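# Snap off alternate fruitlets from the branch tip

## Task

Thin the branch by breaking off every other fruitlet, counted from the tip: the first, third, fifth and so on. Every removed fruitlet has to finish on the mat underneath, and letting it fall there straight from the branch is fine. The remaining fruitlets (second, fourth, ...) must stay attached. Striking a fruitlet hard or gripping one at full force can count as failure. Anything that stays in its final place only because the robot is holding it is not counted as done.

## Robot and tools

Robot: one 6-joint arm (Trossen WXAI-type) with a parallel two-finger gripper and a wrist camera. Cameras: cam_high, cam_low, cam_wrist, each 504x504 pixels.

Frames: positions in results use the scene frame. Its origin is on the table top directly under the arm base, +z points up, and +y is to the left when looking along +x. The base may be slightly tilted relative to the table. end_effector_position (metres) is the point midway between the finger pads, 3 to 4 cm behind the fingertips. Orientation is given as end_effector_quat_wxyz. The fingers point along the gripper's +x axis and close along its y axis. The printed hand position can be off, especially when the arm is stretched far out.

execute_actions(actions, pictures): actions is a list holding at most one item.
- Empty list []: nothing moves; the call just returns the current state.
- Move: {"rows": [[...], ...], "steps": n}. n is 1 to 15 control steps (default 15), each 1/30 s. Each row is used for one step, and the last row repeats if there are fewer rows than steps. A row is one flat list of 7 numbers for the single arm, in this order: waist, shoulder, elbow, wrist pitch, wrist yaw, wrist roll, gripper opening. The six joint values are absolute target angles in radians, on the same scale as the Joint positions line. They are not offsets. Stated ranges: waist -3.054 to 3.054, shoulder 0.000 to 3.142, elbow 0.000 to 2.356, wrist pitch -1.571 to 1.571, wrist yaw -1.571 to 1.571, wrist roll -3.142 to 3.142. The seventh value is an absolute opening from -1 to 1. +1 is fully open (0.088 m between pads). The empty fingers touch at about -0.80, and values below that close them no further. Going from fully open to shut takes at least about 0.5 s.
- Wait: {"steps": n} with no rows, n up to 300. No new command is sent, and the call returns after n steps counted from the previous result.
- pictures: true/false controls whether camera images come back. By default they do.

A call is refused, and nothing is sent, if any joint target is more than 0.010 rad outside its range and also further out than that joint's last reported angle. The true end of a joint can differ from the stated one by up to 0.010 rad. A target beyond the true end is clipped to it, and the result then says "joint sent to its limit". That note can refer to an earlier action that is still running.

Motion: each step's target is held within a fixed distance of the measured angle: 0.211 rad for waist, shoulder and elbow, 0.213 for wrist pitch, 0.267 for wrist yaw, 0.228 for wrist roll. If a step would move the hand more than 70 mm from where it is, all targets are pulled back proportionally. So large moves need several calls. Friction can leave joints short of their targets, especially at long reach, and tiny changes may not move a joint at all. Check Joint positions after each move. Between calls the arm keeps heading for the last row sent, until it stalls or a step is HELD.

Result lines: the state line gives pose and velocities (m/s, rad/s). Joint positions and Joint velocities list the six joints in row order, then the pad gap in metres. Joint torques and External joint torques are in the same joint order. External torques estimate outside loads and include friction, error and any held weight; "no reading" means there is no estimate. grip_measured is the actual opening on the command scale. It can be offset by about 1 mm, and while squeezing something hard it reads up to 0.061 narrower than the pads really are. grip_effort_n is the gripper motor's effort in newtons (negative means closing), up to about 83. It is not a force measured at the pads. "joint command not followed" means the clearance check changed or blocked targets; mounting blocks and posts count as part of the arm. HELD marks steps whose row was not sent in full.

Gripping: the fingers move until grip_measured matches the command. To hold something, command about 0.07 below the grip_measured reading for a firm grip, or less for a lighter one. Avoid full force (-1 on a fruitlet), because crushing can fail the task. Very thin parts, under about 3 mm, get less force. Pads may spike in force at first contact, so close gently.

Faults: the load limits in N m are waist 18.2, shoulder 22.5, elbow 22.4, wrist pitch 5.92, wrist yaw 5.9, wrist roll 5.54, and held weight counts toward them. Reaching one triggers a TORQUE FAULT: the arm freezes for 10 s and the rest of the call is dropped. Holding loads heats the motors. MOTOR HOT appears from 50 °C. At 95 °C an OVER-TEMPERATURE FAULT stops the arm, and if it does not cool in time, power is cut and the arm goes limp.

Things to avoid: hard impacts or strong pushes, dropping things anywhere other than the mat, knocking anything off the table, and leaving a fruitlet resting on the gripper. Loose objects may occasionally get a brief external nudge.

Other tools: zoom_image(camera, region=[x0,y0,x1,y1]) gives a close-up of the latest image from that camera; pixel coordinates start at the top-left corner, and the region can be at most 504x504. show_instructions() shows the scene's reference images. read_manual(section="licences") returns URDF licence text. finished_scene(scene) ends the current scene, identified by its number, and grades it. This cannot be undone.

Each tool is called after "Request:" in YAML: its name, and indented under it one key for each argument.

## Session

Request:
execute_actions:
  actions: []

Scene clock: 0.00 s of 4200.00 s.
end_effector_position=(+0.2314, -0.1137, +0.1306) grip_measured=+0.562 grip_effort_n=n/a end_effector_quat_wxyz=(+0.461, +0.536, +0.463, -0.535) end_effector_velocity=(-0.003, +0.002, +0.001) end_effector_angular_velocity=(+0.005, +0.013, -0.004)
Joint positions: [-0.658  2.355  0.996 -0.724 -0.607  0.939  0.067]
Joint velocities: [-0.002 -0.002  0.002 -0.022  0.007 -0.007 -0.   ]
Joint torques (N m, as the arm reports them, + toward a larger angle): no reading
External joint torques (N m, as the arm's controller estimates them; a push from outside toward a larger angle lowers the number): no reading
Motor temperatures (°C, as the motors report them): [35 30 29 25 26 26]
Heat: hottest waist 35 °C (+0.0 °C/min).

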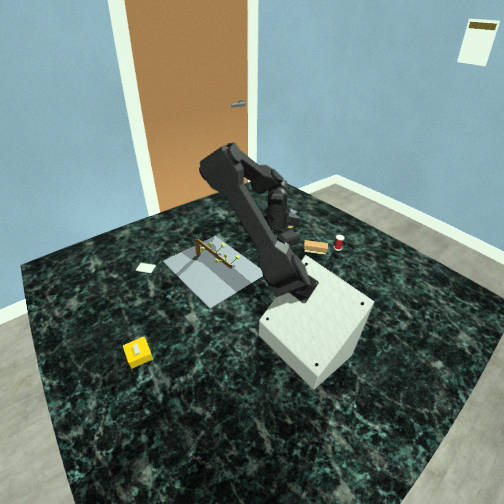

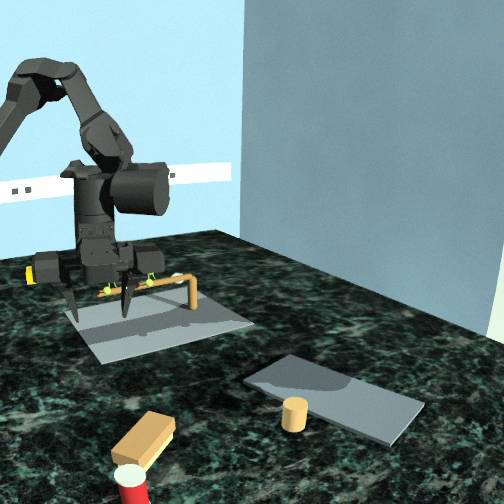

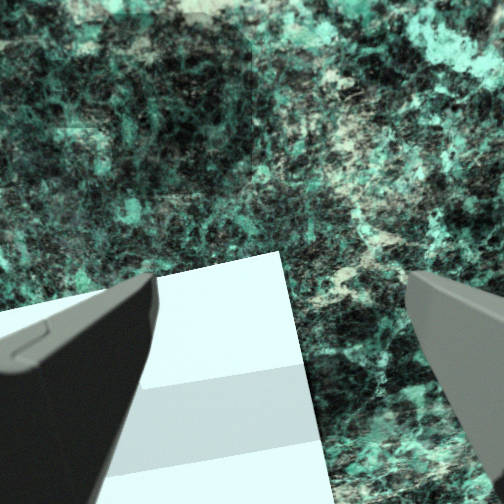

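Request:
show_instructions:

Request:
zoom_image:
  camera: "cam_high"
  region: [170,215,270,300]

Request:
zoom_image:
  camera: "cam_low"
  region: [80,250,220,330]

Reference images for this scene: manual page 1, manual page 2, manual page 3, manual page 4.

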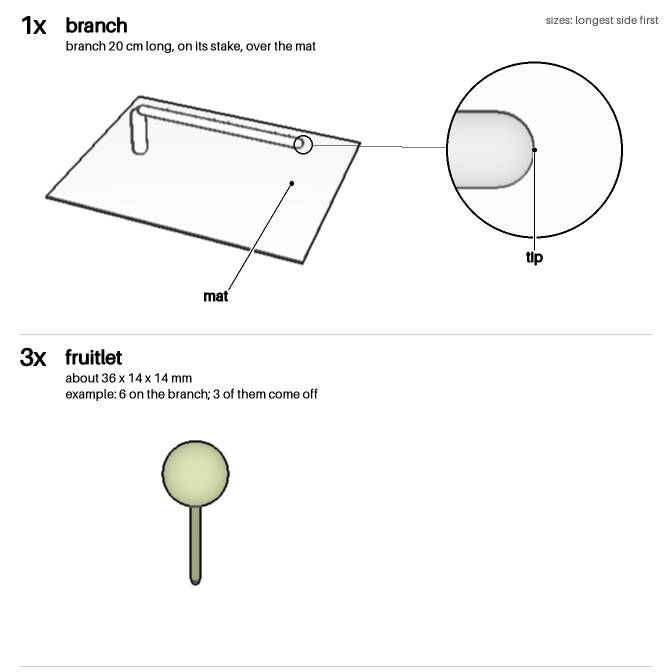

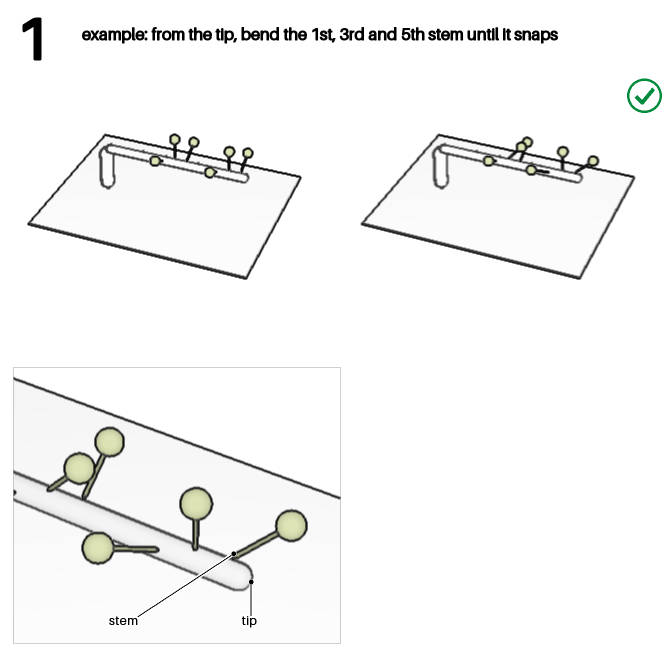

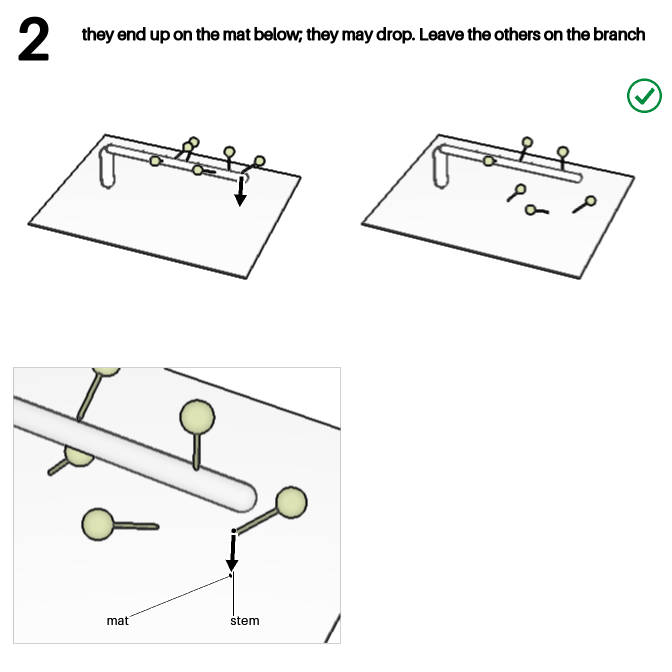

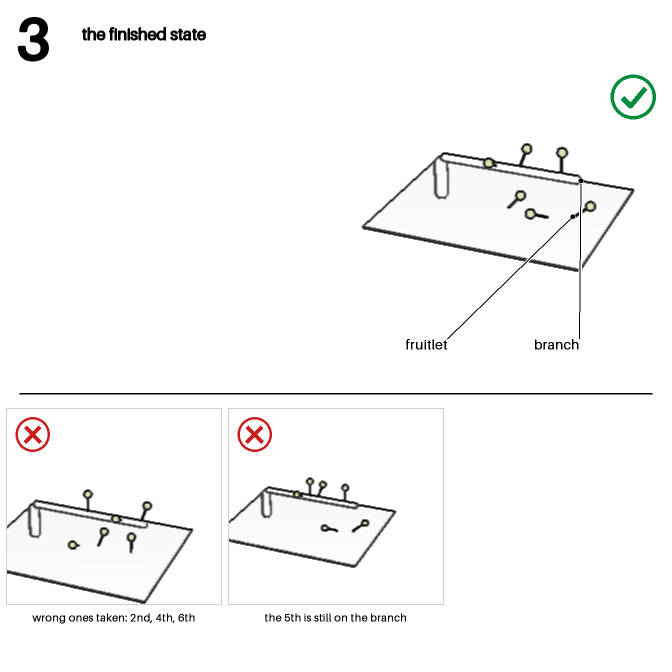

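Region (170, 215, 270, 300) of cam_high's 504x504 image, scaled by 5.040, with more detail than that image has; it fills the top 428 rows of this view, and the rest is white.

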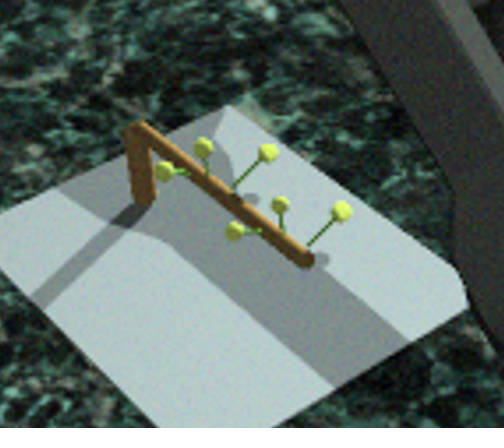

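Region (80, 250, 220, 330) of cam_low's 504x504 image, scaled by 3.600, with more detail than that image has; it fills the top 288 rows of this view, and the rest is white.

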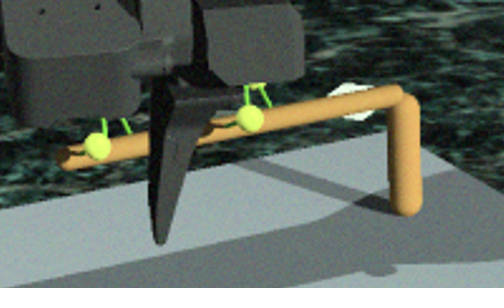

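Request:
execute_actions:
  actions:
    - {"rows":[[-0.655,2.345,0.998,-0.727,-0.605,0.943,0.5],[-0.648,2.33,1.002,-0.732,-0.602,0.95,0.45],[-0.638,2.31,1.008,-0.739,-0.597,0.96,0.4],[-0.625,2.288,1.016,-0.748,-0.592,0.972,0.35],[-0.61,2.265,1.025,-0.758,-0.586,0.986,0.3],[-0.594,2.242,1.034,-0.768,-0.58,1.0,0.25],[-0.577,2.219,1.043,-0.778,-0.573,1.015,0.2],[-0.56,2.196,1.052,-0.789,-0.566,1.03,0.15],[-0.542,2.173,1.061,-0.8,-0.559,1.046,0.1],[-0.524,2.15,1.071,-0.811,-0.552,1.062,0.05],[-0.505,2.127,1.081,-0.822,-0.545,1.078,0],[-0.486,2.104,1.091,-0.833,-0.538,1.094,-0.05],[-0.467,2.081,1.101,-0.844,-0.531,1.11,-0.1],[-0.448,2.058,1.111,-0.856,-0.524,1.127,-0.15],[-0.428,2.036,1.121,-0.868,-0.516,1.144,-0.2]],"steps":15}
  pictures: false

Request:
execute_actions:
  actions:
    - {"rows":[[-0.408,2.018,1.131,-0.879,-0.509,1.161,-0.25],[-0.387,2.002,1.141,-0.89,-0.501,1.178,-0.3],[-0.366,1.987,1.151,-0.901,-0.493,1.195,-0.3],[-0.345,1.973,1.161,-0.912,-0.485,1.212,-0.3],[-0.324,1.96,1.171,-0.923,-0.478,1.229,-0.3],[-0.303,1.947,1.181,-0.934,-0.47,1.246,-0.3],[-0.282,1.934,1.191,-0.945,-0.463,1.263,-0.3],[-0.261,1.921,1.201,-0.956,-0.455,1.28,-0.3],[-0.24,1.909,1.211,-0.967,-0.448,1.297,-0.3],[-0.22,1.897,1.22,-0.978,-0.441,1.314,-0.3],[-0.201,1.886,1.229,-0.988,-0.434,1.33,-0.3],[-0.184,1.876,1.237,-0.997,-0.428,1.344,-0.3],[-0.17,1.868,1.243,-1.004,-0.423,1.356,-0.3],[-0.16,1.862,1.248,-1.009,-0.419,1.365,-0.3],[-0.155,1.859,1.25,-1.012,-0.417,1.37,-0.3]],"steps":15}
  pictures: false

Request:
execute_actions:
  actions:
    - {"steps":12}

Scene clock: 27.27 s of 4200.00 s.
end_effector_position=(+0.2869, -0.0595, +0.1736) grip_measured=-0.066 grip_effort_n=-15.1 end_effector_quat_wxyz=(+0.533, +0.467, +0.444, -0.549) end_effector_velocity=(+0.134, +0.210, +0.094) end_effector_angular_velocity=(-0.435, +0.006, +0.315)
Joint positions: [-0.481  2.104  1.091 -0.835 -0.538  1.096  0.036]
Joint velocities: [ 0.569 -0.672  0.281 -0.33   0.198  0.476 -0.071]
Joint torques (N m, as the arm reports them, + toward a larger angle): [-4.08 -6.22  5.11  0.04  0.27  0.23]
External joint torques (N m, as the arm's controller estimates them; a push from outside toward a larger angle lowers the number): [ 1.11 -1.15  1.03 -0.28  0.13  0.23]
Motor temperatures (°C, as the motors report them): [37 31 29 25 26 26]
Heat: hottest waist 37 °C (+4.4 °C/min).
Steps of this call (steps 1 to 90: nothing new was sent; then 23.77 s passed at rest; steps 91 to 105: all 15 steps of this action). Readings (joint positions):
91: [-0.658 2.355 0.996 -0.724 -0.607 0.939]
92: [-0.657 2.353 0.996 -0.724 -0.607 0.939]
94: [-0.650 2.340 0.996 -0.734 -0.601 0.948]
98: [-0.604 2.268 1.018 -0.764 -0.583 0.992]
105: the state above

Scene clock: 27.77 s of 4200.00 s.
end_effector_position=(+0.3227, +0.0473, +0.1869) grip_measured=-0.296 grip_effort_n=-15.1 end_effector_quat_wxyz=(+0.588, +0.387, +0.434, -0.562) end_effector_velocity=(+0.024, +0.156, +0.007) end_effector_angular_velocity=(-0.149, -0.001, +0.163)
Joint positions: [-0.184  1.886  1.231 -0.992 -0.434  1.336  0.025]
Joint velocities: [ 0.393 -0.261  0.188 -0.183  0.11   0.315 -0.001]
Joint torques (N m, as the arm reports them, + toward a larger angle): [-5.11 -5.56  4.64 -0.04  0.48  0.24]
External joint torques (N m, as the arm's controller estimates them; a push from outside toward a larger angle lowers the number): [ 1.15 -1.1   0.98 -0.28  0.12  0.22]
Motor temperatures (°C, as the motors report them): [37 31 29 25 26 26]
Heat: hottest waist 37 °C (+4.3 °C/min).
Steps of this call (steps 1 to 15: all 15 steps of this action). Readings (joint positions):
1: [-0.461 2.082 1.101 -0.847 -0.530 1.112]
2: [-0.441 2.061 1.110 -0.859 -0.523 1.129]
4: [-0.401 2.025 1.131 -0.880 -0.508 1.162]
8: [-0.318 1.966 1.170 -0.925 -0.478 1.230]
15: the state above

Scene clock: 28.17 s of 4200.00 s.
end_effector_position=(+0.3233, +0.0571, +0.1879) grip_measured=-0.297 grip_effort_n=-15.6 end_effector_quat_wxyz=(+0.591, +0.382, +0.431, -0.565) end_effector_velocity=(-0.006, +0.003, -0.002) end_effector_angular_velocity=(+0.025, +0.017, -0.013)
Joint positions: [-0.158  1.868  1.244 -1.009 -0.421  1.363  0.024]
Joint velocities: [-0.002 -0.002 -0.007 -0.022 -0.022 -0.007  0.   ]
Joint torques (N m, as the arm reports them, + toward a larger angle): [-4.5  -5.99  4.95  0.    0.39  0.22]
External joint torques (N m, as the arm's controller estimates them; a push from outside toward a larger angle lowers the number): [ 1.13 -0.93  0.91 -0.28  0.11  0.22]
Motor temperatures (°C, as the motors report them): [37 31 29 25 26 26]
Heat: hottest waist 37 °C (+4.3 °C/min).
Steps of this call (steps 1 to 12: the robot went on to your last target). Readings (joint positions):
1: [-0.173 1.878 1.236 -0.997 -0.431 1.343]
2: [-0.165 1.873 1.240 -1.000 -0.429 1.349]
4: [-0.159 1.868 1.243 -1.005 -0.425 1.356]
8: [-0.158 1.868 1.244 -1.009 -0.421 1.362]
12: the state above

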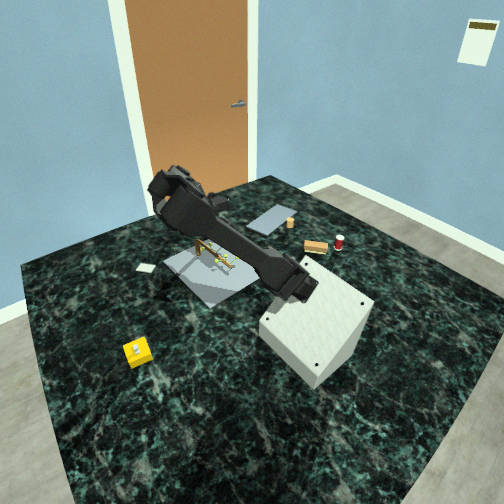

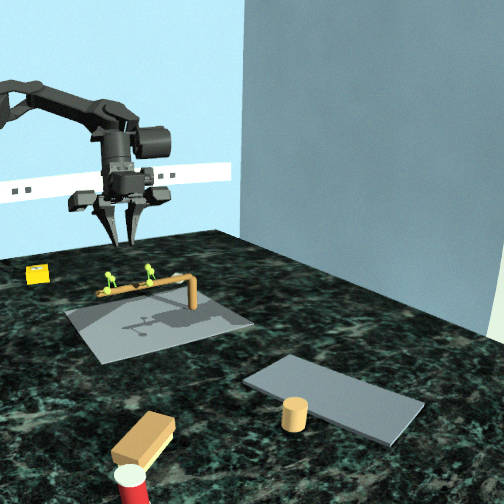

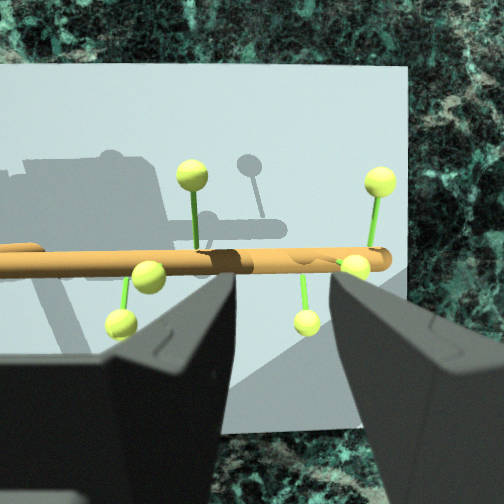

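Request:
execute_actions:
  actions:
    - {"rows":[[-0.152,1.872,1.258,-1.009,-0.418,1.373,-0.3],[-0.147,1.884,1.268,-1.006,-0.418,1.379,-0.3],[-0.141,1.897,1.28,-1.002,-0.418,1.386,-0.3],[-0.134,1.911,1.293,-0.997,-0.418,1.394,-0.3],[-0.127,1.926,1.307,-0.992,-0.418,1.402,-0.3],[-0.12,1.941,1.321,-0.987,-0.418,1.41,-0.3],[-0.113,1.956,1.335,-0.982,-0.418,1.418,-0.3],[-0.106,1.971,1.349,-0.977,-0.418,1.426,-0.3],[-0.099,1.986,1.363,-0.972,-0.418,1.434,-0.3],[-0.092,2.0,1.377,-0.967,-0.418,1.442,-0.3],[-0.085,2.014,1.39,-0.962,-0.418,1.45,-0.3],[-0.078,2.027,1.402,-0.957,-0.418,1.457,-0.3],[-0.071,2.038,1.412,-0.953,-0.418,1.464,-0.3],[-0.065,2.047,1.419,-0.951,-0.418,1.47,-0.3],[-0.06,2.053,1.424,-0.949,-0.418,1.475,-0.3]],"steps":15}
  pictures: false

Request:
execute_actions:
  actions:
    - {"steps":12}

Scene clock: 62.60 s of 4200.00 s.
end_effector_position=(+0.3677, +0.0644, +0.1610) grip_measured=-0.297 grip_effort_n=-15.1 end_effector_quat_wxyz=(+0.597, +0.382, +0.428, -0.561) end_effector_velocity=(+0.069, +0.021, -0.078) end_effector_angular_velocity=(+0.007, +0.038, -0.001)
Joint positions: [-0.078  2.016  1.394 -0.959 -0.42   1.452  0.024]
Joint velocities: [ 0.193  0.3    0.266  0.081 -0.007  0.183 -0.   ]
Joint torques (N m, as the arm reports them, + toward a larger angle): [-5.26 -4.82  4.85  0.16  0.37  0.22]
External joint torques (N m, as the arm's controller estimates them; a push from outside toward a larger angle lowers the number): [1.25 1.48 0.95 0.   0.07 0.21]
Motor temperatures (°C, as the motors report them): [38 32 30 25 26 26]
Heat: hottest waist 38 °C (+2.0 °C/min).
Steps of this call (steps 1 to 30: the robot went on to your last target; steps 31 to 90: nothing new was sent; then 30.93 s passed at rest; steps 91 to 105: all 15 steps of this action). Readings (joint positions):
91: [-0.157 1.868 1.245 -1.010 -0.420 1.364]
92: [-0.156 1.868 1.247 -1.010 -0.420 1.367]
94: [-0.150 1.877 1.261 -1.009 -0.420 1.375]
98: [-0.127 1.922 1.311 -0.991 -0.420 1.401]
105: the state above

Scene clock: 63.00 s of 4200.00 s.
end_effector_position=(+0.3735, +0.0666, +0.1548) grip_measured=-0.297 grip_effort_n=-15.1 end_effector_quat_wxyz=(+0.597, +0.381, +0.428, -0.561) end_effector_velocity=(-0.002, -0.001, -0.001) end_effector_angular_velocity=(+0.008, +0.009, -0.003)
Joint positions: [-0.062  2.04   1.416 -0.951 -0.42   1.468  0.024]
Joint velocities: [-0.002  0.002 -0.002 -0.007 -0.007 -0.007 -0.   ]
Joint torques (N m, as the arm reports them, + toward a larger angle): [-5.41 -4.68  4.86  0.23  0.37  0.23]
External joint torques (N m, as the arm's controller estimates them; a push from outside toward a larger angle lowers the number): [1.21 1.58 1.   0.02 0.07 0.23]
Motor temperatures (°C, as the motors report them): [38 32 30 25 26 26]
Heat: hottest waist 38 °C (+2.0 °C/min).
Steps of this call (steps 1 to 12: the robot went on to your last target). Readings (joint positions):
1: [-0.073 2.024 1.401 -0.956 -0.420 1.457]
2: [-0.068 2.030 1.406 -0.954 -0.420 1.460]
4: [-0.063 2.036 1.410 -0.954 -0.420 1.464]
8: [-0.062 2.039 1.415 -0.952 -0.420 1.467]
12: the state above

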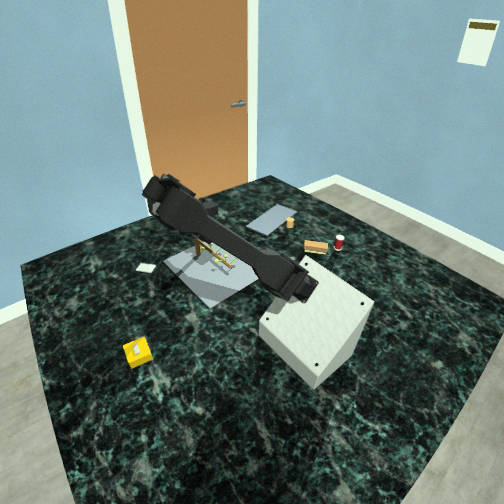

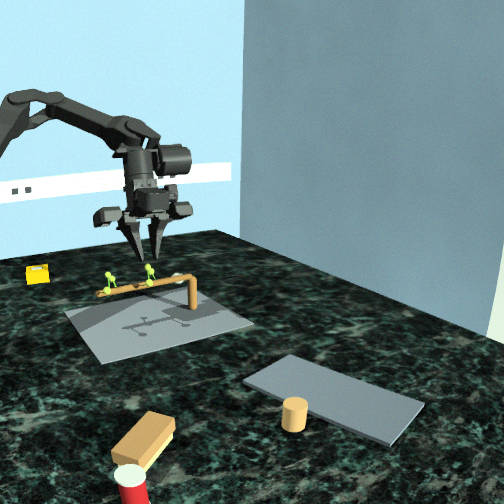

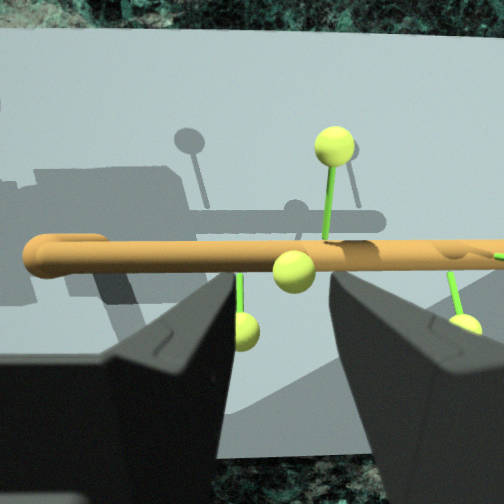

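Request:
execute_actions:
  actions:
    - {"rows":[[-0.058,2.054,1.41,-0.942,-0.418,1.477,-0.3],[-0.056,2.055,1.402,-0.933,-0.418,1.479,-0.3],[-0.053,2.056,1.395,-0.924,-0.418,1.481,-0.3],[-0.051,2.057,1.388,-0.915,-0.418,1.483,-0.3],[-0.048,2.058,1.381,-0.906,-0.418,1.485,-0.3],[-0.046,2.059,1.374,-0.897,-0.418,1.487,-0.3],[-0.044,2.06,1.367,-0.888,-0.418,1.49,-0.3],[-0.041,2.062,1.36,-0.879,-0.418,1.492,-0.3],[-0.039,2.063,1.354,-0.871,-0.418,1.494,-0.3],[-0.037,2.064,1.348,-0.864,-0.418,1.496,-0.3]],"steps":15}

Scene clock: 74.57 s of 4200.00 s.
end_effector_position=(+0.3691, +0.0596, +0.1354) grip_measured=-0.297 grip_effort_n=-15.1 end_effector_quat_wxyz=(+0.597, +0.380, +0.430, -0.561) end_effector_velocity=(+0.004, -0.005, -0.002) end_effector_angular_velocity=(-0.007, -0.022, +0.027)
Joint positions: [-0.039  2.053  1.356 -0.871 -0.42   1.489  0.024]
Joint velocities: [-0.002 -0.002 -0.022  0.051  0.007 -0.007  0.   ]
Joint torques (N m, as the arm reports them, + toward a larger angle): [-5.29 -4.92  3.27  0.25  0.37  0.22]
External joint torques (N m, as the arm's controller estimates them; a push from outside toward a larger angle lowers the number): [ 1.38  1.61 -0.63 -0.01  0.07  0.21]
Motor temperatures (°C, as the motors report them): [39 32 30 25 26 26]
Heat: hottest waist 39 °C (+3.0 °C/min).
Steps of this call (steps 1 to 30: the robot went on to your last target; steps 31 to 90: nothing new was sent; then 8.07 s passed at rest; steps 91 to 105: all 15 steps of this action). Readings (joint positions):
91: [-0.062 2.041 1.416 -0.950 -0.420 1.469]
92: [-0.062 2.041 1.416 -0.946 -0.420 1.470]
94: [-0.059 2.042 1.410 -0.933 -0.420 1.473]
98: [-0.050 2.045 1.386 -0.903 -0.420 1.480]
105: the state above

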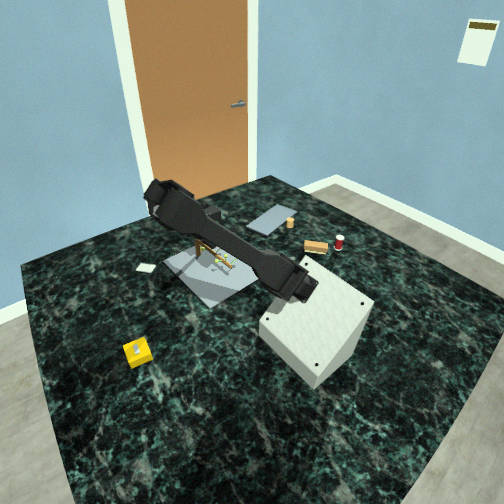

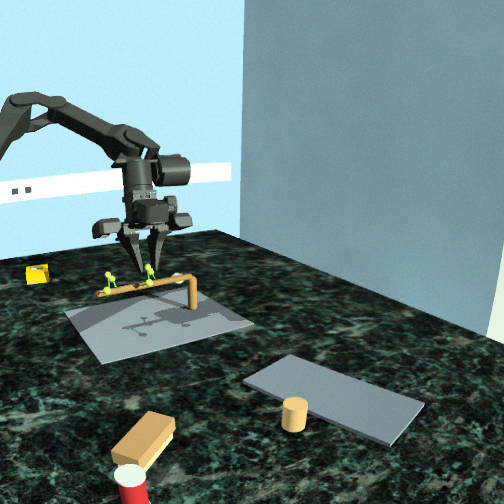

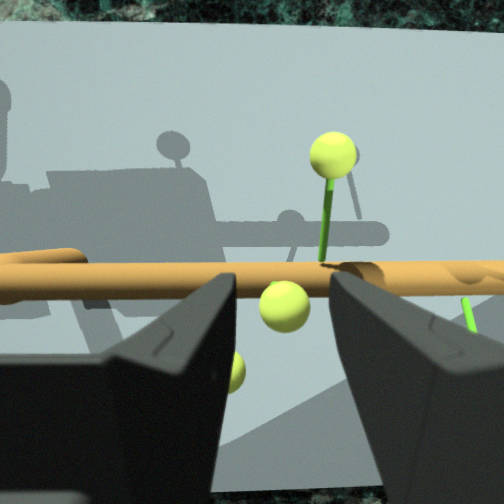

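Request:
zoom_image:
  camera: "cam_wrist"
  region: [220,250,360,370]

Request:
zoom_image:
  camera: "cam_low"
  region: [100,240,200,310]

Region (220, 250, 360, 370) of cam_wrist's 504x504 image, scaled by 3.600, with more detail than that image has; it fills the top 432 rows of this view, and the rest is white.

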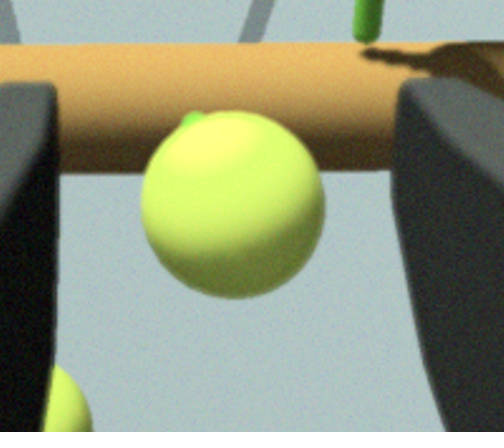

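Region (100, 240, 200, 310) of cam_low's 504x504 image, scaled by 5.040, with more detail than that image has; it fills the top 353 rows of this view, and the rest is white.

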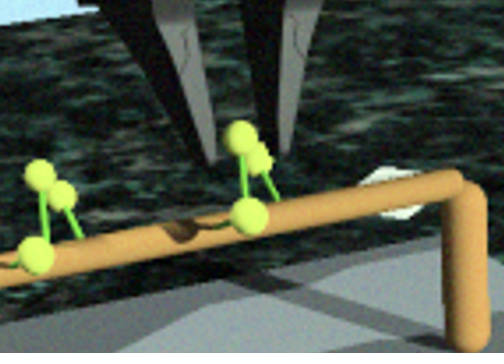

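Request:
execute_actions:
  actions:
    - {"rows":[[-0.036,2.066,1.346,-0.861,-0.418,1.497,-0.3],[-0.035,2.067,1.344,-0.858,-0.418,1.498,-0.3],[-0.034,2.068,1.342,-0.855,-0.418,1.499,-0.3],[-0.034,2.068,1.341,-0.852,-0.418,1.499,-0.31],[-0.034,2.068,1.341,-0.852,-0.418,1.499,-0.34],[-0.034,2.068,1.341,-0.852,-0.418,1.499,-0.37],[-0.034,2.068,1.341,-0.852,-0.418,1.499,-0.4],[-0.034,2.068,1.341,-0.852,-0.418,1.499,-0.43],[-0.034,2.068,1.341,-0.852,-0.418,1.499,-0.455],[-0.034,2.068,1.341,-0.852,-0.418,1.499,-0.475],[-0.034,2.068,1.341,-0.852,-0.418,1.499,-0.49],[-0.034,2.068,1.341,-0.852,-0.418,1.499,-0.5],[-0.034,2.068,1.341,-0.852,-0.418,1.499,-0.51],[-0.034,2.068,1.341,-0.852,-0.418,1.499,-0.515],[-0.034,2.068,1.341,-0.852,-0.418,1.499,-0.52]],"steps":15}
  pictures: false

Request:
execute_actions:
  actions:
    - {"rows":[[-0.034,2.068,1.341,-0.852,-0.418,1.499,-0.525],[-0.034,2.068,1.341,-0.852,-0.418,1.499,-0.53],[-0.034,2.068,1.341,-0.852,-0.418,1.499,-0.535],[-0.034,2.068,1.341,-0.852,-0.418,1.499,-0.54]],"steps":12}

Scene clock: 99.90 s of 4200.00 s.
end_effector_position=(+0.3697, +0.0584, +0.1329) grip_measured=-0.490 grip_effort_n=-15.1 end_effector_quat_wxyz=(+0.598, +0.380, +0.429, -0.560) end_effector_velocity=(-0.002, +0.003, -0.000) end_effector_angular_velocity=(+0.022, +0.001, -0.014)
Joint positions: [-0.037  2.056  1.348 -0.854 -0.42   1.492  0.015]
Joint velocities: [-0.002 -0.002 -0.002 -0.007 -0.022  0.007 -0.015]
Joint torques (N m, as the arm reports them, + toward a larger angle): [-5.28 -4.78  3.11  0.23  0.37  0.23]
External joint torques (N m, as the arm's controller estimates them; a push from outside toward a larger angle lowers the number): [ 1.24  1.47 -0.54  0.03  0.08  0.22]
Motor temperatures (°C, as the motors report them): [40 32 30 25 26 26]
Heat: hottest waist 40 °C (+3.0 °C/min).
Steps of this call (steps 1 to 15: the robot went on to your last target; steps 16 to 90: nothing new was sent; then 21.83 s passed at rest; steps 91 to 105: all 15 steps of this action). Readings (joint positions):
91: [-0.039 2.053 1.355 -0.866 -0.420 1.490]
92: [-0.039 2.053 1.354 -0.864 -0.420 1.490]
94: [-0.038 2.054 1.352 -0.860 -0.420 1.491]
98: [-0.037 2.056 1.349 -0.856 -0.420 1.492]
105: the state above

Scene clock: 100.30 s of 4200.00 s.
end_effector_position=(+0.3696, +0.0583, +0.1329) grip_measured=-0.536 grip_effort_n=-15.1 end_effector_quat_wxyz=(+0.598, +0.380, +0.429, -0.560) end_effector_velocity=(-0.002, +0.003, -0.000) end_effector_angular_velocity=(+0.022, +0.011, +0.014)
Joint positions: [-0.037  2.056  1.348 -0.854 -0.42   1.492  0.013]
Joint velocities: [-0.002 -0.002 -0.002 -0.007 -0.022 -0.022 -0.001]
Joint torques (N m, as the arm reports them, + toward a larger angle): [-5.26 -4.76  3.09  0.23  0.37  0.22]
External joint torques (N m, as the arm's controller estimates them; a push from outside toward a larger angle lowers the number): [ 1.26  1.47 -0.56  0.03  0.08  0.22]
Motor temperatures (°C, as the motors report them): [40 32 30 25 26 26]
Heat: hottest waist 40 °C (+3.0 °C/min).
Steps of this call (steps 1 to 12: all 12 steps of this action). Readings (joint positions):
1: [-0.037 2.056 1.348 -0.854 -0.420 1.492]
2: [-0.037 2.056 1.348 -0.854 -0.420 1.492]
4: [-0.037 2.056 1.348 -0.854 -0.420 1.492]
8: [-0.037 2.056 1.348 -0.854 -0.420 1.492]
12: the state above

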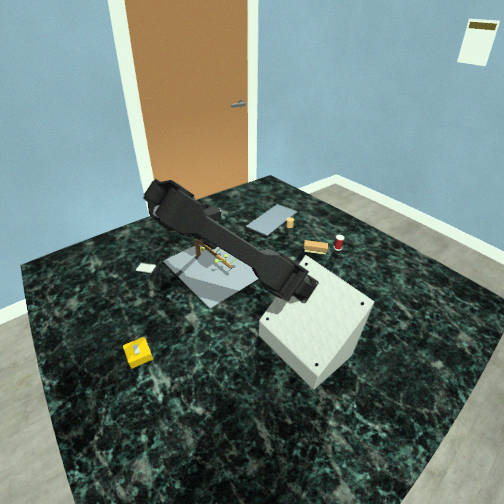

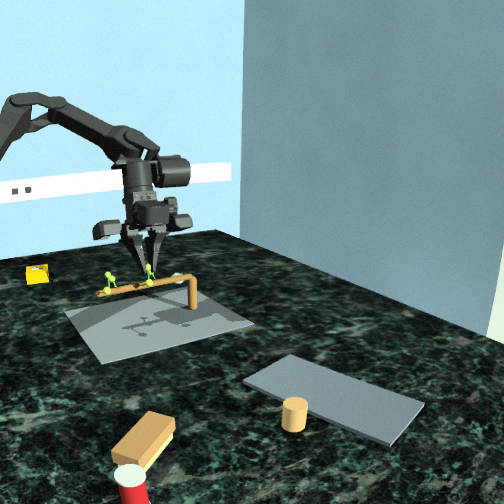

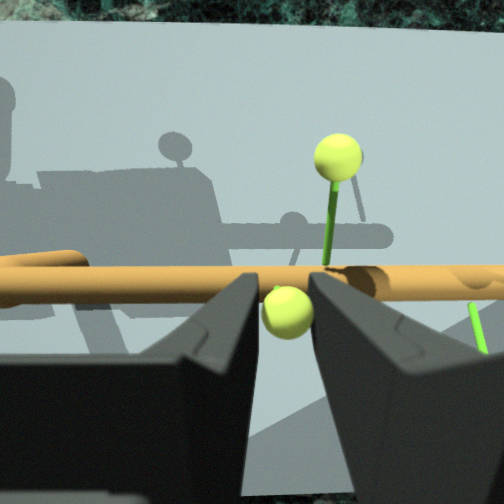

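Request:
execute_actions:
  actions:
    - {"rows":[[-0.034,2.068,1.341,-0.852,-0.418,1.499,-0.545],[-0.034,2.068,1.341,-0.852,-0.418,1.499,-0.55],[-0.034,2.068,1.341,-0.852,-0.418,1.499,-0.555],[-0.034,2.068,1.341,-0.852,-0.418,1.499,-0.56],[-0.034,2.068,1.341,-0.852,-0.418,1.499,-0.565],[-0.034,2.068,1.341,-0.852,-0.418,1.499,-0.57]],"steps":14}
  pictures: false

Scene clock: 107.20 s of 4200.00 s.
end_effector_position=(+0.3696, +0.0583, +0.1329) grip_measured=-0.565 grip_effort_n=-21.6 end_effector_quat_wxyz=(+0.598, +0.381, +0.429, -0.560) end_effector_velocity=(+0.001, -0.001, +0.001) end_effector_angular_velocity=(-0.007, -0.005, +0.010)
Joint positions: [-0.037  2.056  1.348 -0.854 -0.42   1.493  0.011]
Joint velocities: [-0.002 -0.002 -0.002  0.007  0.007 -0.007 -0.001]
Joint torques (N m, as the arm reports them, + toward a larger angle): [-5.27 -4.76  3.12  0.23  0.37  0.23]
External joint torques (N m, as the arm's controller estimates them; a push from outside toward a larger angle lowers the number): [ 1.28  1.46 -0.54  0.02  0.07  0.22]
Motor temperatures (°C, as the motors report them): [40 32 30 25 26 26]
Heat: hottest waist 40 °C (+2.0 °C/min).
Steps of this call (steps 1 to 15: the robot went on to your last target; steps 16 to 90: nothing new was sent; then 3.43 s passed at rest; steps 91 to 104: all 14 steps of this action). Readings (joint positions):
91: [-0.037 2.056 1.348 -0.854 -0.420 1.492]
92: [-0.037 2.056 1.348 -0.854 -0.420 1.493]
94: [-0.037 2.056 1.348 -0.854 -0.420 1.493]
98: [-0.037 2.056 1.348 -0.854 -0.420 1.493]
104: the state above

Request:
execute_actions:
  actions:
    - {"rows":[[-0.034,2.068,1.341,-0.852,-0.418,1.499,-0.575],[-0.034,2.068,1.341,-0.852,-0.418,1.499,-0.58],[-0.034,2.068,1.341,-0.852,-0.418,1.499,-0.583]],"steps":10}

Scene clock: 111.23 s of 4200.00 s.
end_effector_position=(+0.3696, +0.0583, +0.1329) grip_measured=-0.577 grip_effort_n=-29.5 end_effector_quat_wxyz=(+0.598, +0.381, +0.429, -0.560) end_effector_velocity=(+0.001, +0.001, +0.001) end_effector_angular_velocity=(-0.007, +0.000, +0.031)
Joint positions: [-0.037  2.056  1.348 -0.854 -0.42   1.493  0.011]
Joint velocities: [ 0.002 -0.007 -0.002  0.007  0.007 -0.022 -0.   ]
Joint torques (N m, as the arm reports them, + toward a larger angle): [-5.26 -4.76  3.11  0.24  0.37  0.21]
External joint torques (N m, as the arm's controller estimates them; a push from outside toward a larger angle lowers the number): [ 1.24  1.52 -0.57  0.02  0.07  0.21]
Motor temperatures (°C, as the motors report them): [40 32 30 25 26 26]
Heat: hottest waist 40 °C (+2.0 °C/min).
Steps of this call (steps 1 to 15: the robot went on to your last target; steps 16 to 90: nothing new was sent; then 0.70 s passed at rest; steps 91 to 100: all 10 steps of this action). Readings (joint positions):
91: [-0.037 2.056 1.348 -0.854 -0.420 1.493]
92: [-0.037 2.056 1.348 -0.854 -0.420 1.493]
94: [-0.037 2.056 1.348 -0.854 -0.420 1.493]
98: [-0.037 2.056 1.348 -0.854 -0.420 1.493]
100: the state above

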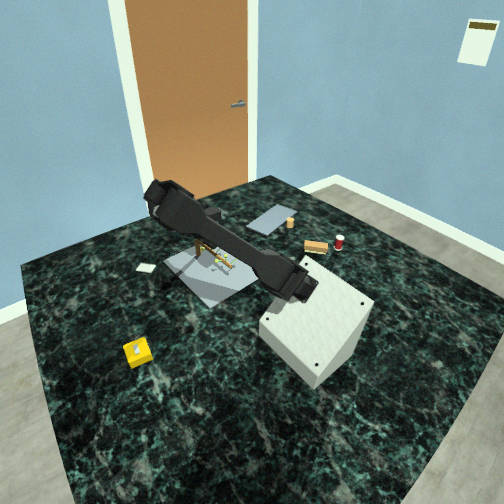

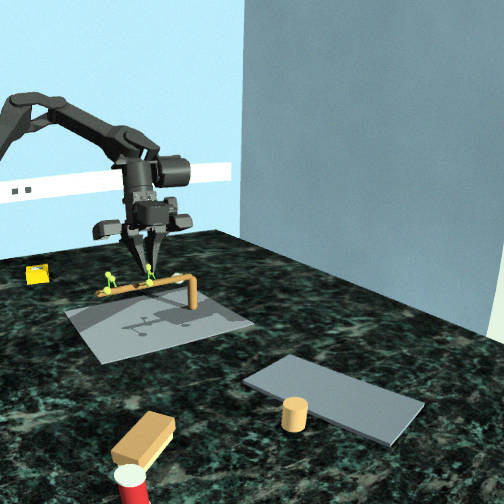

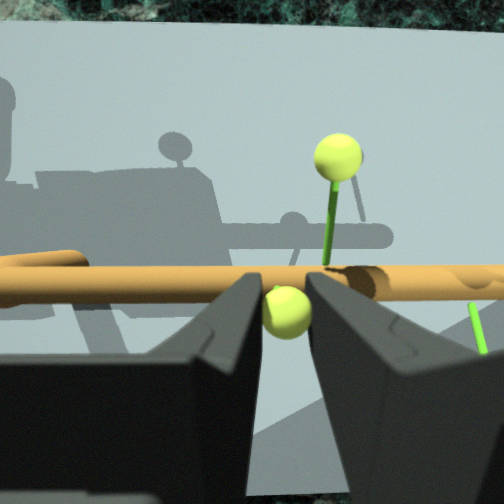

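Request:
execute_actions:
  actions:
    - {"rows":[[-0.032,2.05,1.338,-0.85,-0.418,1.502,-0.583],[-0.029,2.044,1.332,-0.848,-0.418,1.505,-0.583],[-0.026,2.037,1.325,-0.846,-0.418,1.508,-0.583],[-0.022,2.03,1.318,-0.844,-0.418,1.511,-0.583],[-0.019,2.023,1.311,-0.842,-0.418,1.514,-0.583],[-0.015,2.017,1.304,-0.84,-0.418,1.517,-0.583],[-0.012,2.01,1.297,-0.837,-0.418,1.52,-0.583],[-0.008,2.003,1.29,-0.835,-0.418,1.523,-0.583],[-0.005,1.997,1.283,-0.832,-0.418,1.526,-0.583],[-0.001,1.99,1.276,-0.83,-0.418,1.529,-0.583],[0.002,1.984,1.27,-0.827,-0.418,1.532,-0.583]],"steps":15}
  pictures: false

Request:
execute_actions:
  actions:
    - {"rows":[[0.006,1.982,1.265,-0.823,-0.418,1.536,-0.583],[0.01,1.979,1.26,-0.819,-0.418,1.539,-0.583],[0.014,1.977,1.255,-0.815,-0.418,1.543,-0.583],[0.018,1.974,1.25,-0.811,-0.418,1.546,-0.583],[0.022,1.972,1.245,-0.807,-0.418,1.55,-0.583],[0.026,1.969,1.24,-0.803,-0.418,1.553,-0.583],[0.03,1.967,1.235,-0.799,-0.418,1.557,-0.583],[0.034,1.964,1.23,-0.795,-0.418,1.56,-0.583],[0.037,1.962,1.225,-0.791,-0.418,1.564,-0.583],[0.04,1.96,1.22,-0.788,-0.418,1.567,-0.583],[0.042,1.959,1.218,-0.785,-0.418,1.569,-0.583]],"steps":15}
  pictures: false

Request:
execute_actions:
  actions:
    - {"steps":12}

Scene clock: 137.07 s of 4200.00 s.
end_effector_position=(+0.3568, +0.0698, +0.1276) grip_measured=-0.578 grip_effort_n=-29.5 end_effector_quat_wxyz=(+0.601, +0.378, +0.430, -0.558) end_effector_velocity=(-0.038, +0.007, -0.006) end_effector_angular_velocity=(+0.004, +0.074, -0.044)
Joint positions: [-0.002  2.001  1.283 -0.826 -0.417  1.523  0.011]
Joint velocities: [ 0.027 -0.066 -0.095 -0.051 -0.007  0.007 -0.   ]
Joint torques (N m, as the arm reports them, + toward a larger angle): [-5.13 -7.21  3.1  -0.04  0.27  0.22]
External joint torques (N m, as the arm's controller estimates them; a push from outside toward a larger angle lowers the number): [ 1.21 -1.25 -0.48 -0.26 -0.03  0.22]
Motor temperatures (°C, as the motors report them): [41 32 30 25 26 26]
Heat: hottest waist 41 °C (+2.1 °C/min).
Steps of this call (steps 1 to 15: the robot went on to your last target; steps 16 to 90: nothing new was sent; then 22.33 s passed at rest; steps 91 to 105: all 15 steps of this action). Readings (joint positions):
91: [-0.037 2.056 1.348 -0.854 -0.420 1.493]
92: [-0.036 2.056 1.346 -0.853 -0.420 1.495]
94: [-0.036 2.052 1.340 -0.848 -0.418 1.499]
98: [-0.025 2.030 1.319 -0.837 -0.418 1.509]
105: the state above

Scene clock: 137.57 s of 4200.00 s.
end_effector_position=(+0.3448, +0.0776, +0.1154) grip_measured=-0.578 grip_effort_n=-29.5 end_effector_quat_wxyz=(+0.599, +0.375, +0.433, -0.559) end_effector_velocity=(-0.006, +0.003, -0.004) end_effector_angular_velocity=(+0.008, +0.001, +0.007)
Joint positions: [ 0.04   1.973  1.227 -0.79  -0.417  1.561  0.011]
Joint velocities: [ 0.012 -0.017 -0.032  0.022 -0.007  0.007 -0.   ]
Joint torques (N m, as the arm reports them, + toward a larger angle): [-5.05 -7.21  2.87  0.18  0.26  0.23]
External joint torques (N m, as the arm's controller estimates them; a push from outside toward a larger angle lowers the number): [ 1.11 -1.13 -0.61  0.02 -0.04  0.23]
Motor temperatures (°C, as the motors report them): [41 32 30 25 26 26]
Heat: hottest waist 41 °C (+2.0 °C/min).
Steps of this call (steps 1 to 15: all 15 steps of this action). Readings (joint positions):
1: [-0.001 1.998 1.280 -0.827 -0.417 1.525]
2: [0.001 1.996 1.276 -0.827 -0.417 1.527]
4: [0.006 1.992 1.268 -0.821 -0.417 1.532]
8: [0.020 1.981 1.250 -0.807 -0.417 1.545]
15: the state above

Scene clock: 137.97 s of 4200.00 s.
end_effector_position=(+0.3449, +0.0778, +0.1156) grip_measured=-0.578 grip_effort_n=-29.5 end_effector_quat_wxyz=(+0.599, +0.376, +0.433, -0.559) end_effector_velocity=(-0.007, -0.002, -0.001) end_effector_angular_velocity=(+0.005, +0.019, -0.031)
Joint positions: [ 0.04   1.971  1.225 -0.788 -0.417  1.563  0.011]
Joint velocities: [-0.002  0.002 -0.007 -0.022 -0.007  0.007 -0.   ]
Joint torques (N m, as the arm reports them, + toward a larger angle): [-4.9  -7.11  2.88  0.17  0.26  0.23]
External joint torques (N m, as the arm's controller estimates them; a push from outside toward a larger angle lowers the number): [ 1.11 -1.28 -0.43  0.05 -0.03  0.22]
Motor temperatures (°C, as the motors report them): [41 32 30 25 26 26]
Heat: hottest waist 41 °C (+2.0 °C/min).
Steps of this call (steps 1 to 12: the robot went on to your last target). Readings (joint positions):
1: [0.040 1.973 1.226 -0.789 -0.417 1.561]
2: [0.040 1.972 1.226 -0.789 -0.417 1.561]
4: [0.040 1.971 1.225 -0.788 -0.417 1.562]
8: [0.040 1.971 1.225 -0.788 -0.417 1.563]
12: the state above

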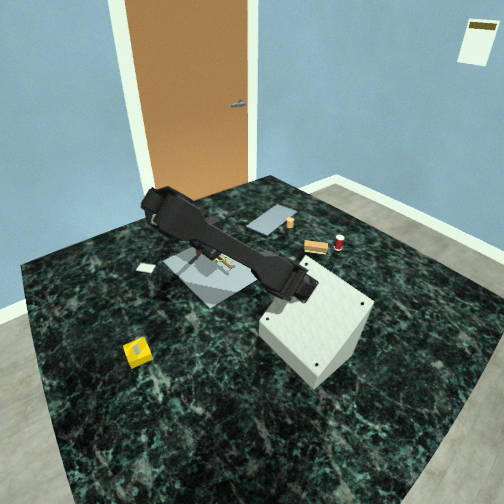

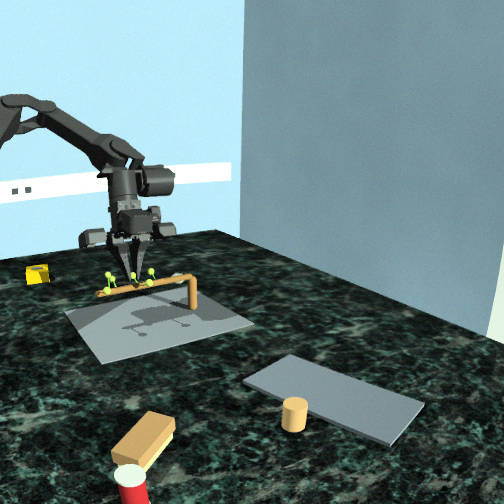

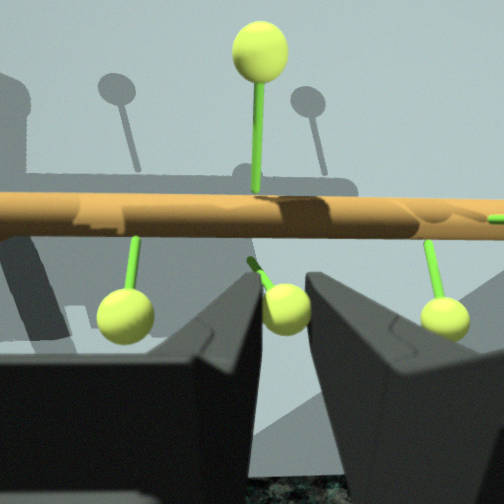

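Request:
execute_actions:
  actions:
    - {"rows":[[0.05,1.96,1.22,-0.782,-0.417,1.578,-0.583],[0.06,1.96,1.222,-0.779,-0.416,1.59,-0.583],[0.071,1.961,1.223,-0.774,-0.415,1.603,-0.583],[0.082,1.964,1.223,-0.767,-0.414,1.616,-0.583],[0.093,1.968,1.222,-0.759,-0.413,1.629,-0.583],[0.104,1.972,1.22,-0.751,-0.412,1.642,-0.583],[0.115,1.976,1.218,-0.743,-0.411,1.655,-0.583],[0.126,1.98,1.216,-0.735,-0.41,1.668,-0.583],[0.137,1.984,1.213,-0.726,-0.41,1.681,-0.583],[0.148,1.988,1.21,-0.717,-0.409,1.694,-0.583],[0.158,1.992,1.207,-0.708,-0.409,1.707,-0.583],[0.166,1.996,1.205,-0.7,-0.408,1.718,-0.583],[0.172,1.999,1.203,-0.693,-0.408,1.727,-0.583],[0.176,2.001,1.202,-0.689,-0.407,1.732,-0.583],[0.178,2.002,1.201,-0.687,-0.407,1.735,-0.583]],"steps":15}
  pictures: false

Request:
execute_actions:
  actions:
    - {"steps":10}

Scene clock: 167.27 s of 4200.00 s.
end_effector_position=(+0.3432, +0.1054, +0.0804) grip_measured=-0.578 grip_effort_n=-30.0 end_effector_quat_wxyz=(+0.598, +0.380, +0.431, -0.558) end_effector_velocity=(-0.028, +0.011, -0.076) end_effector_angular_velocity=(-0.012, +0.073, -0.086)
Joint positions: [ 0.165  1.983  1.213 -0.703 -0.412  1.709  0.011]
Joint velocities: [ 0.183  0.095 -0.071  0.139  0.007  0.212 -0.   ]
Joint torques (N m, as the arm reports them, + toward a larger angle): [-5.13 -4.79  2.52  0.09  0.45  0.23]
External joint torques (N m, as the arm's controller estimates them; a push from outside toward a larger angle lowers the number): [ 1.26  1.53 -0.54  0.03  0.13  0.22]
Motor temperatures (°C, as the motors report them): [41 34 29 25 26 26]
Heat: hottest waist 41 °C (+1.0 °C/min).
Steps of this call (steps 1 to 15: the robot went on to your last target; steps 16 to 90: nothing new was sent; then 25.80 s passed at rest; steps 91 to 105: all 15 steps of this action). Readings (joint positions):
91: [0.040 1.971 1.225 -0.787 -0.417 1.565]
92: [0.043 1.971 1.225 -0.785 -0.417 1.570]
94: [0.054 1.971 1.225 -0.779 -0.417 1.586]
98: [0.095 1.971 1.225 -0.755 -0.415 1.631]
105: the state above

Scene clock: 167.60 s of 4200.00 s.
end_effector_position=(+0.3417, +0.1051, +0.0752) grip_measured=-0.578 grip_effort_n=-30.0 end_effector_quat_wxyz=(+0.596, +0.381, +0.429, -0.562) end_effector_velocity=(-0.000, +0.001, +0.001) end_effector_angular_velocity=(+0.007, +0.004, +0.003)
Joint positions: [ 0.176  1.99   1.207 -0.69  -0.41   1.728  0.011]
Joint velocities: [-0.002 -0.002  0.002 -0.007 -0.007 -0.007 -0.   ]
Joint torques (N m, as the arm reports them, + toward a larger angle): [-4.86 -4.79  2.55  0.1   0.41  0.23]
External joint torques (N m, as the arm's controller estimates them; a push from outside toward a larger angle lowers the number): [ 1.14  1.49 -0.46  0.02  0.12  0.22]
Motor temperatures (°C, as the motors report them): [41 34 29 25 26 26]
Heat: hottest waist 41 °C (+1.0 °C/min).
Steps of this call (steps 1 to 10: the robot went on to your last target). Readings (joint positions):
1: [0.170 1.986 1.211 -0.699 -0.412 1.714]
2: [0.173 1.988 1.209 -0.697 -0.412 1.718]
4: [0.176 1.990 1.207 -0.693 -0.411 1.723]
8: [0.176 1.990 1.207 -0.690 -0.410 1.727]
10: the state above

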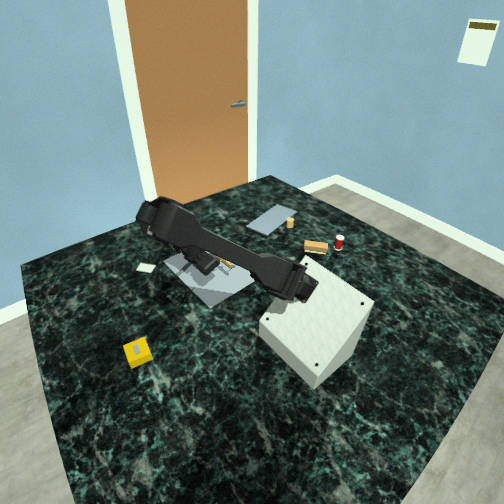

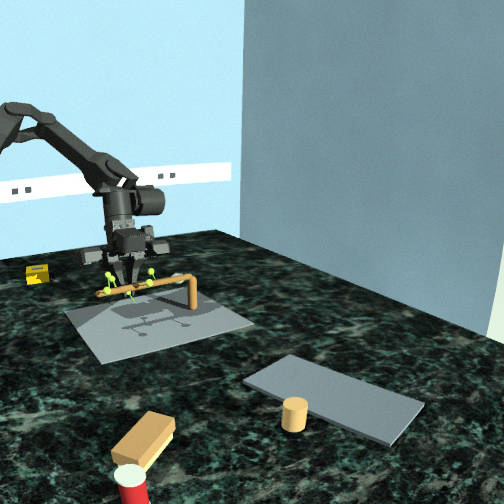

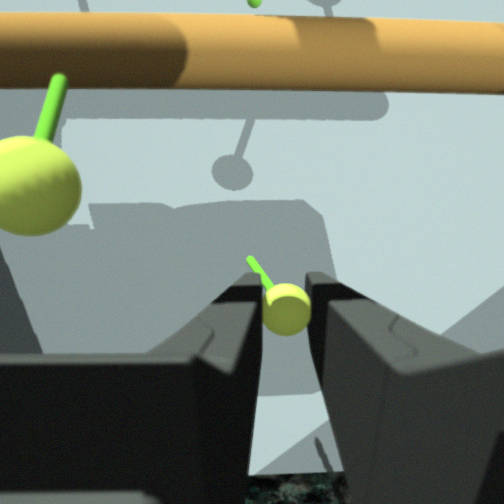

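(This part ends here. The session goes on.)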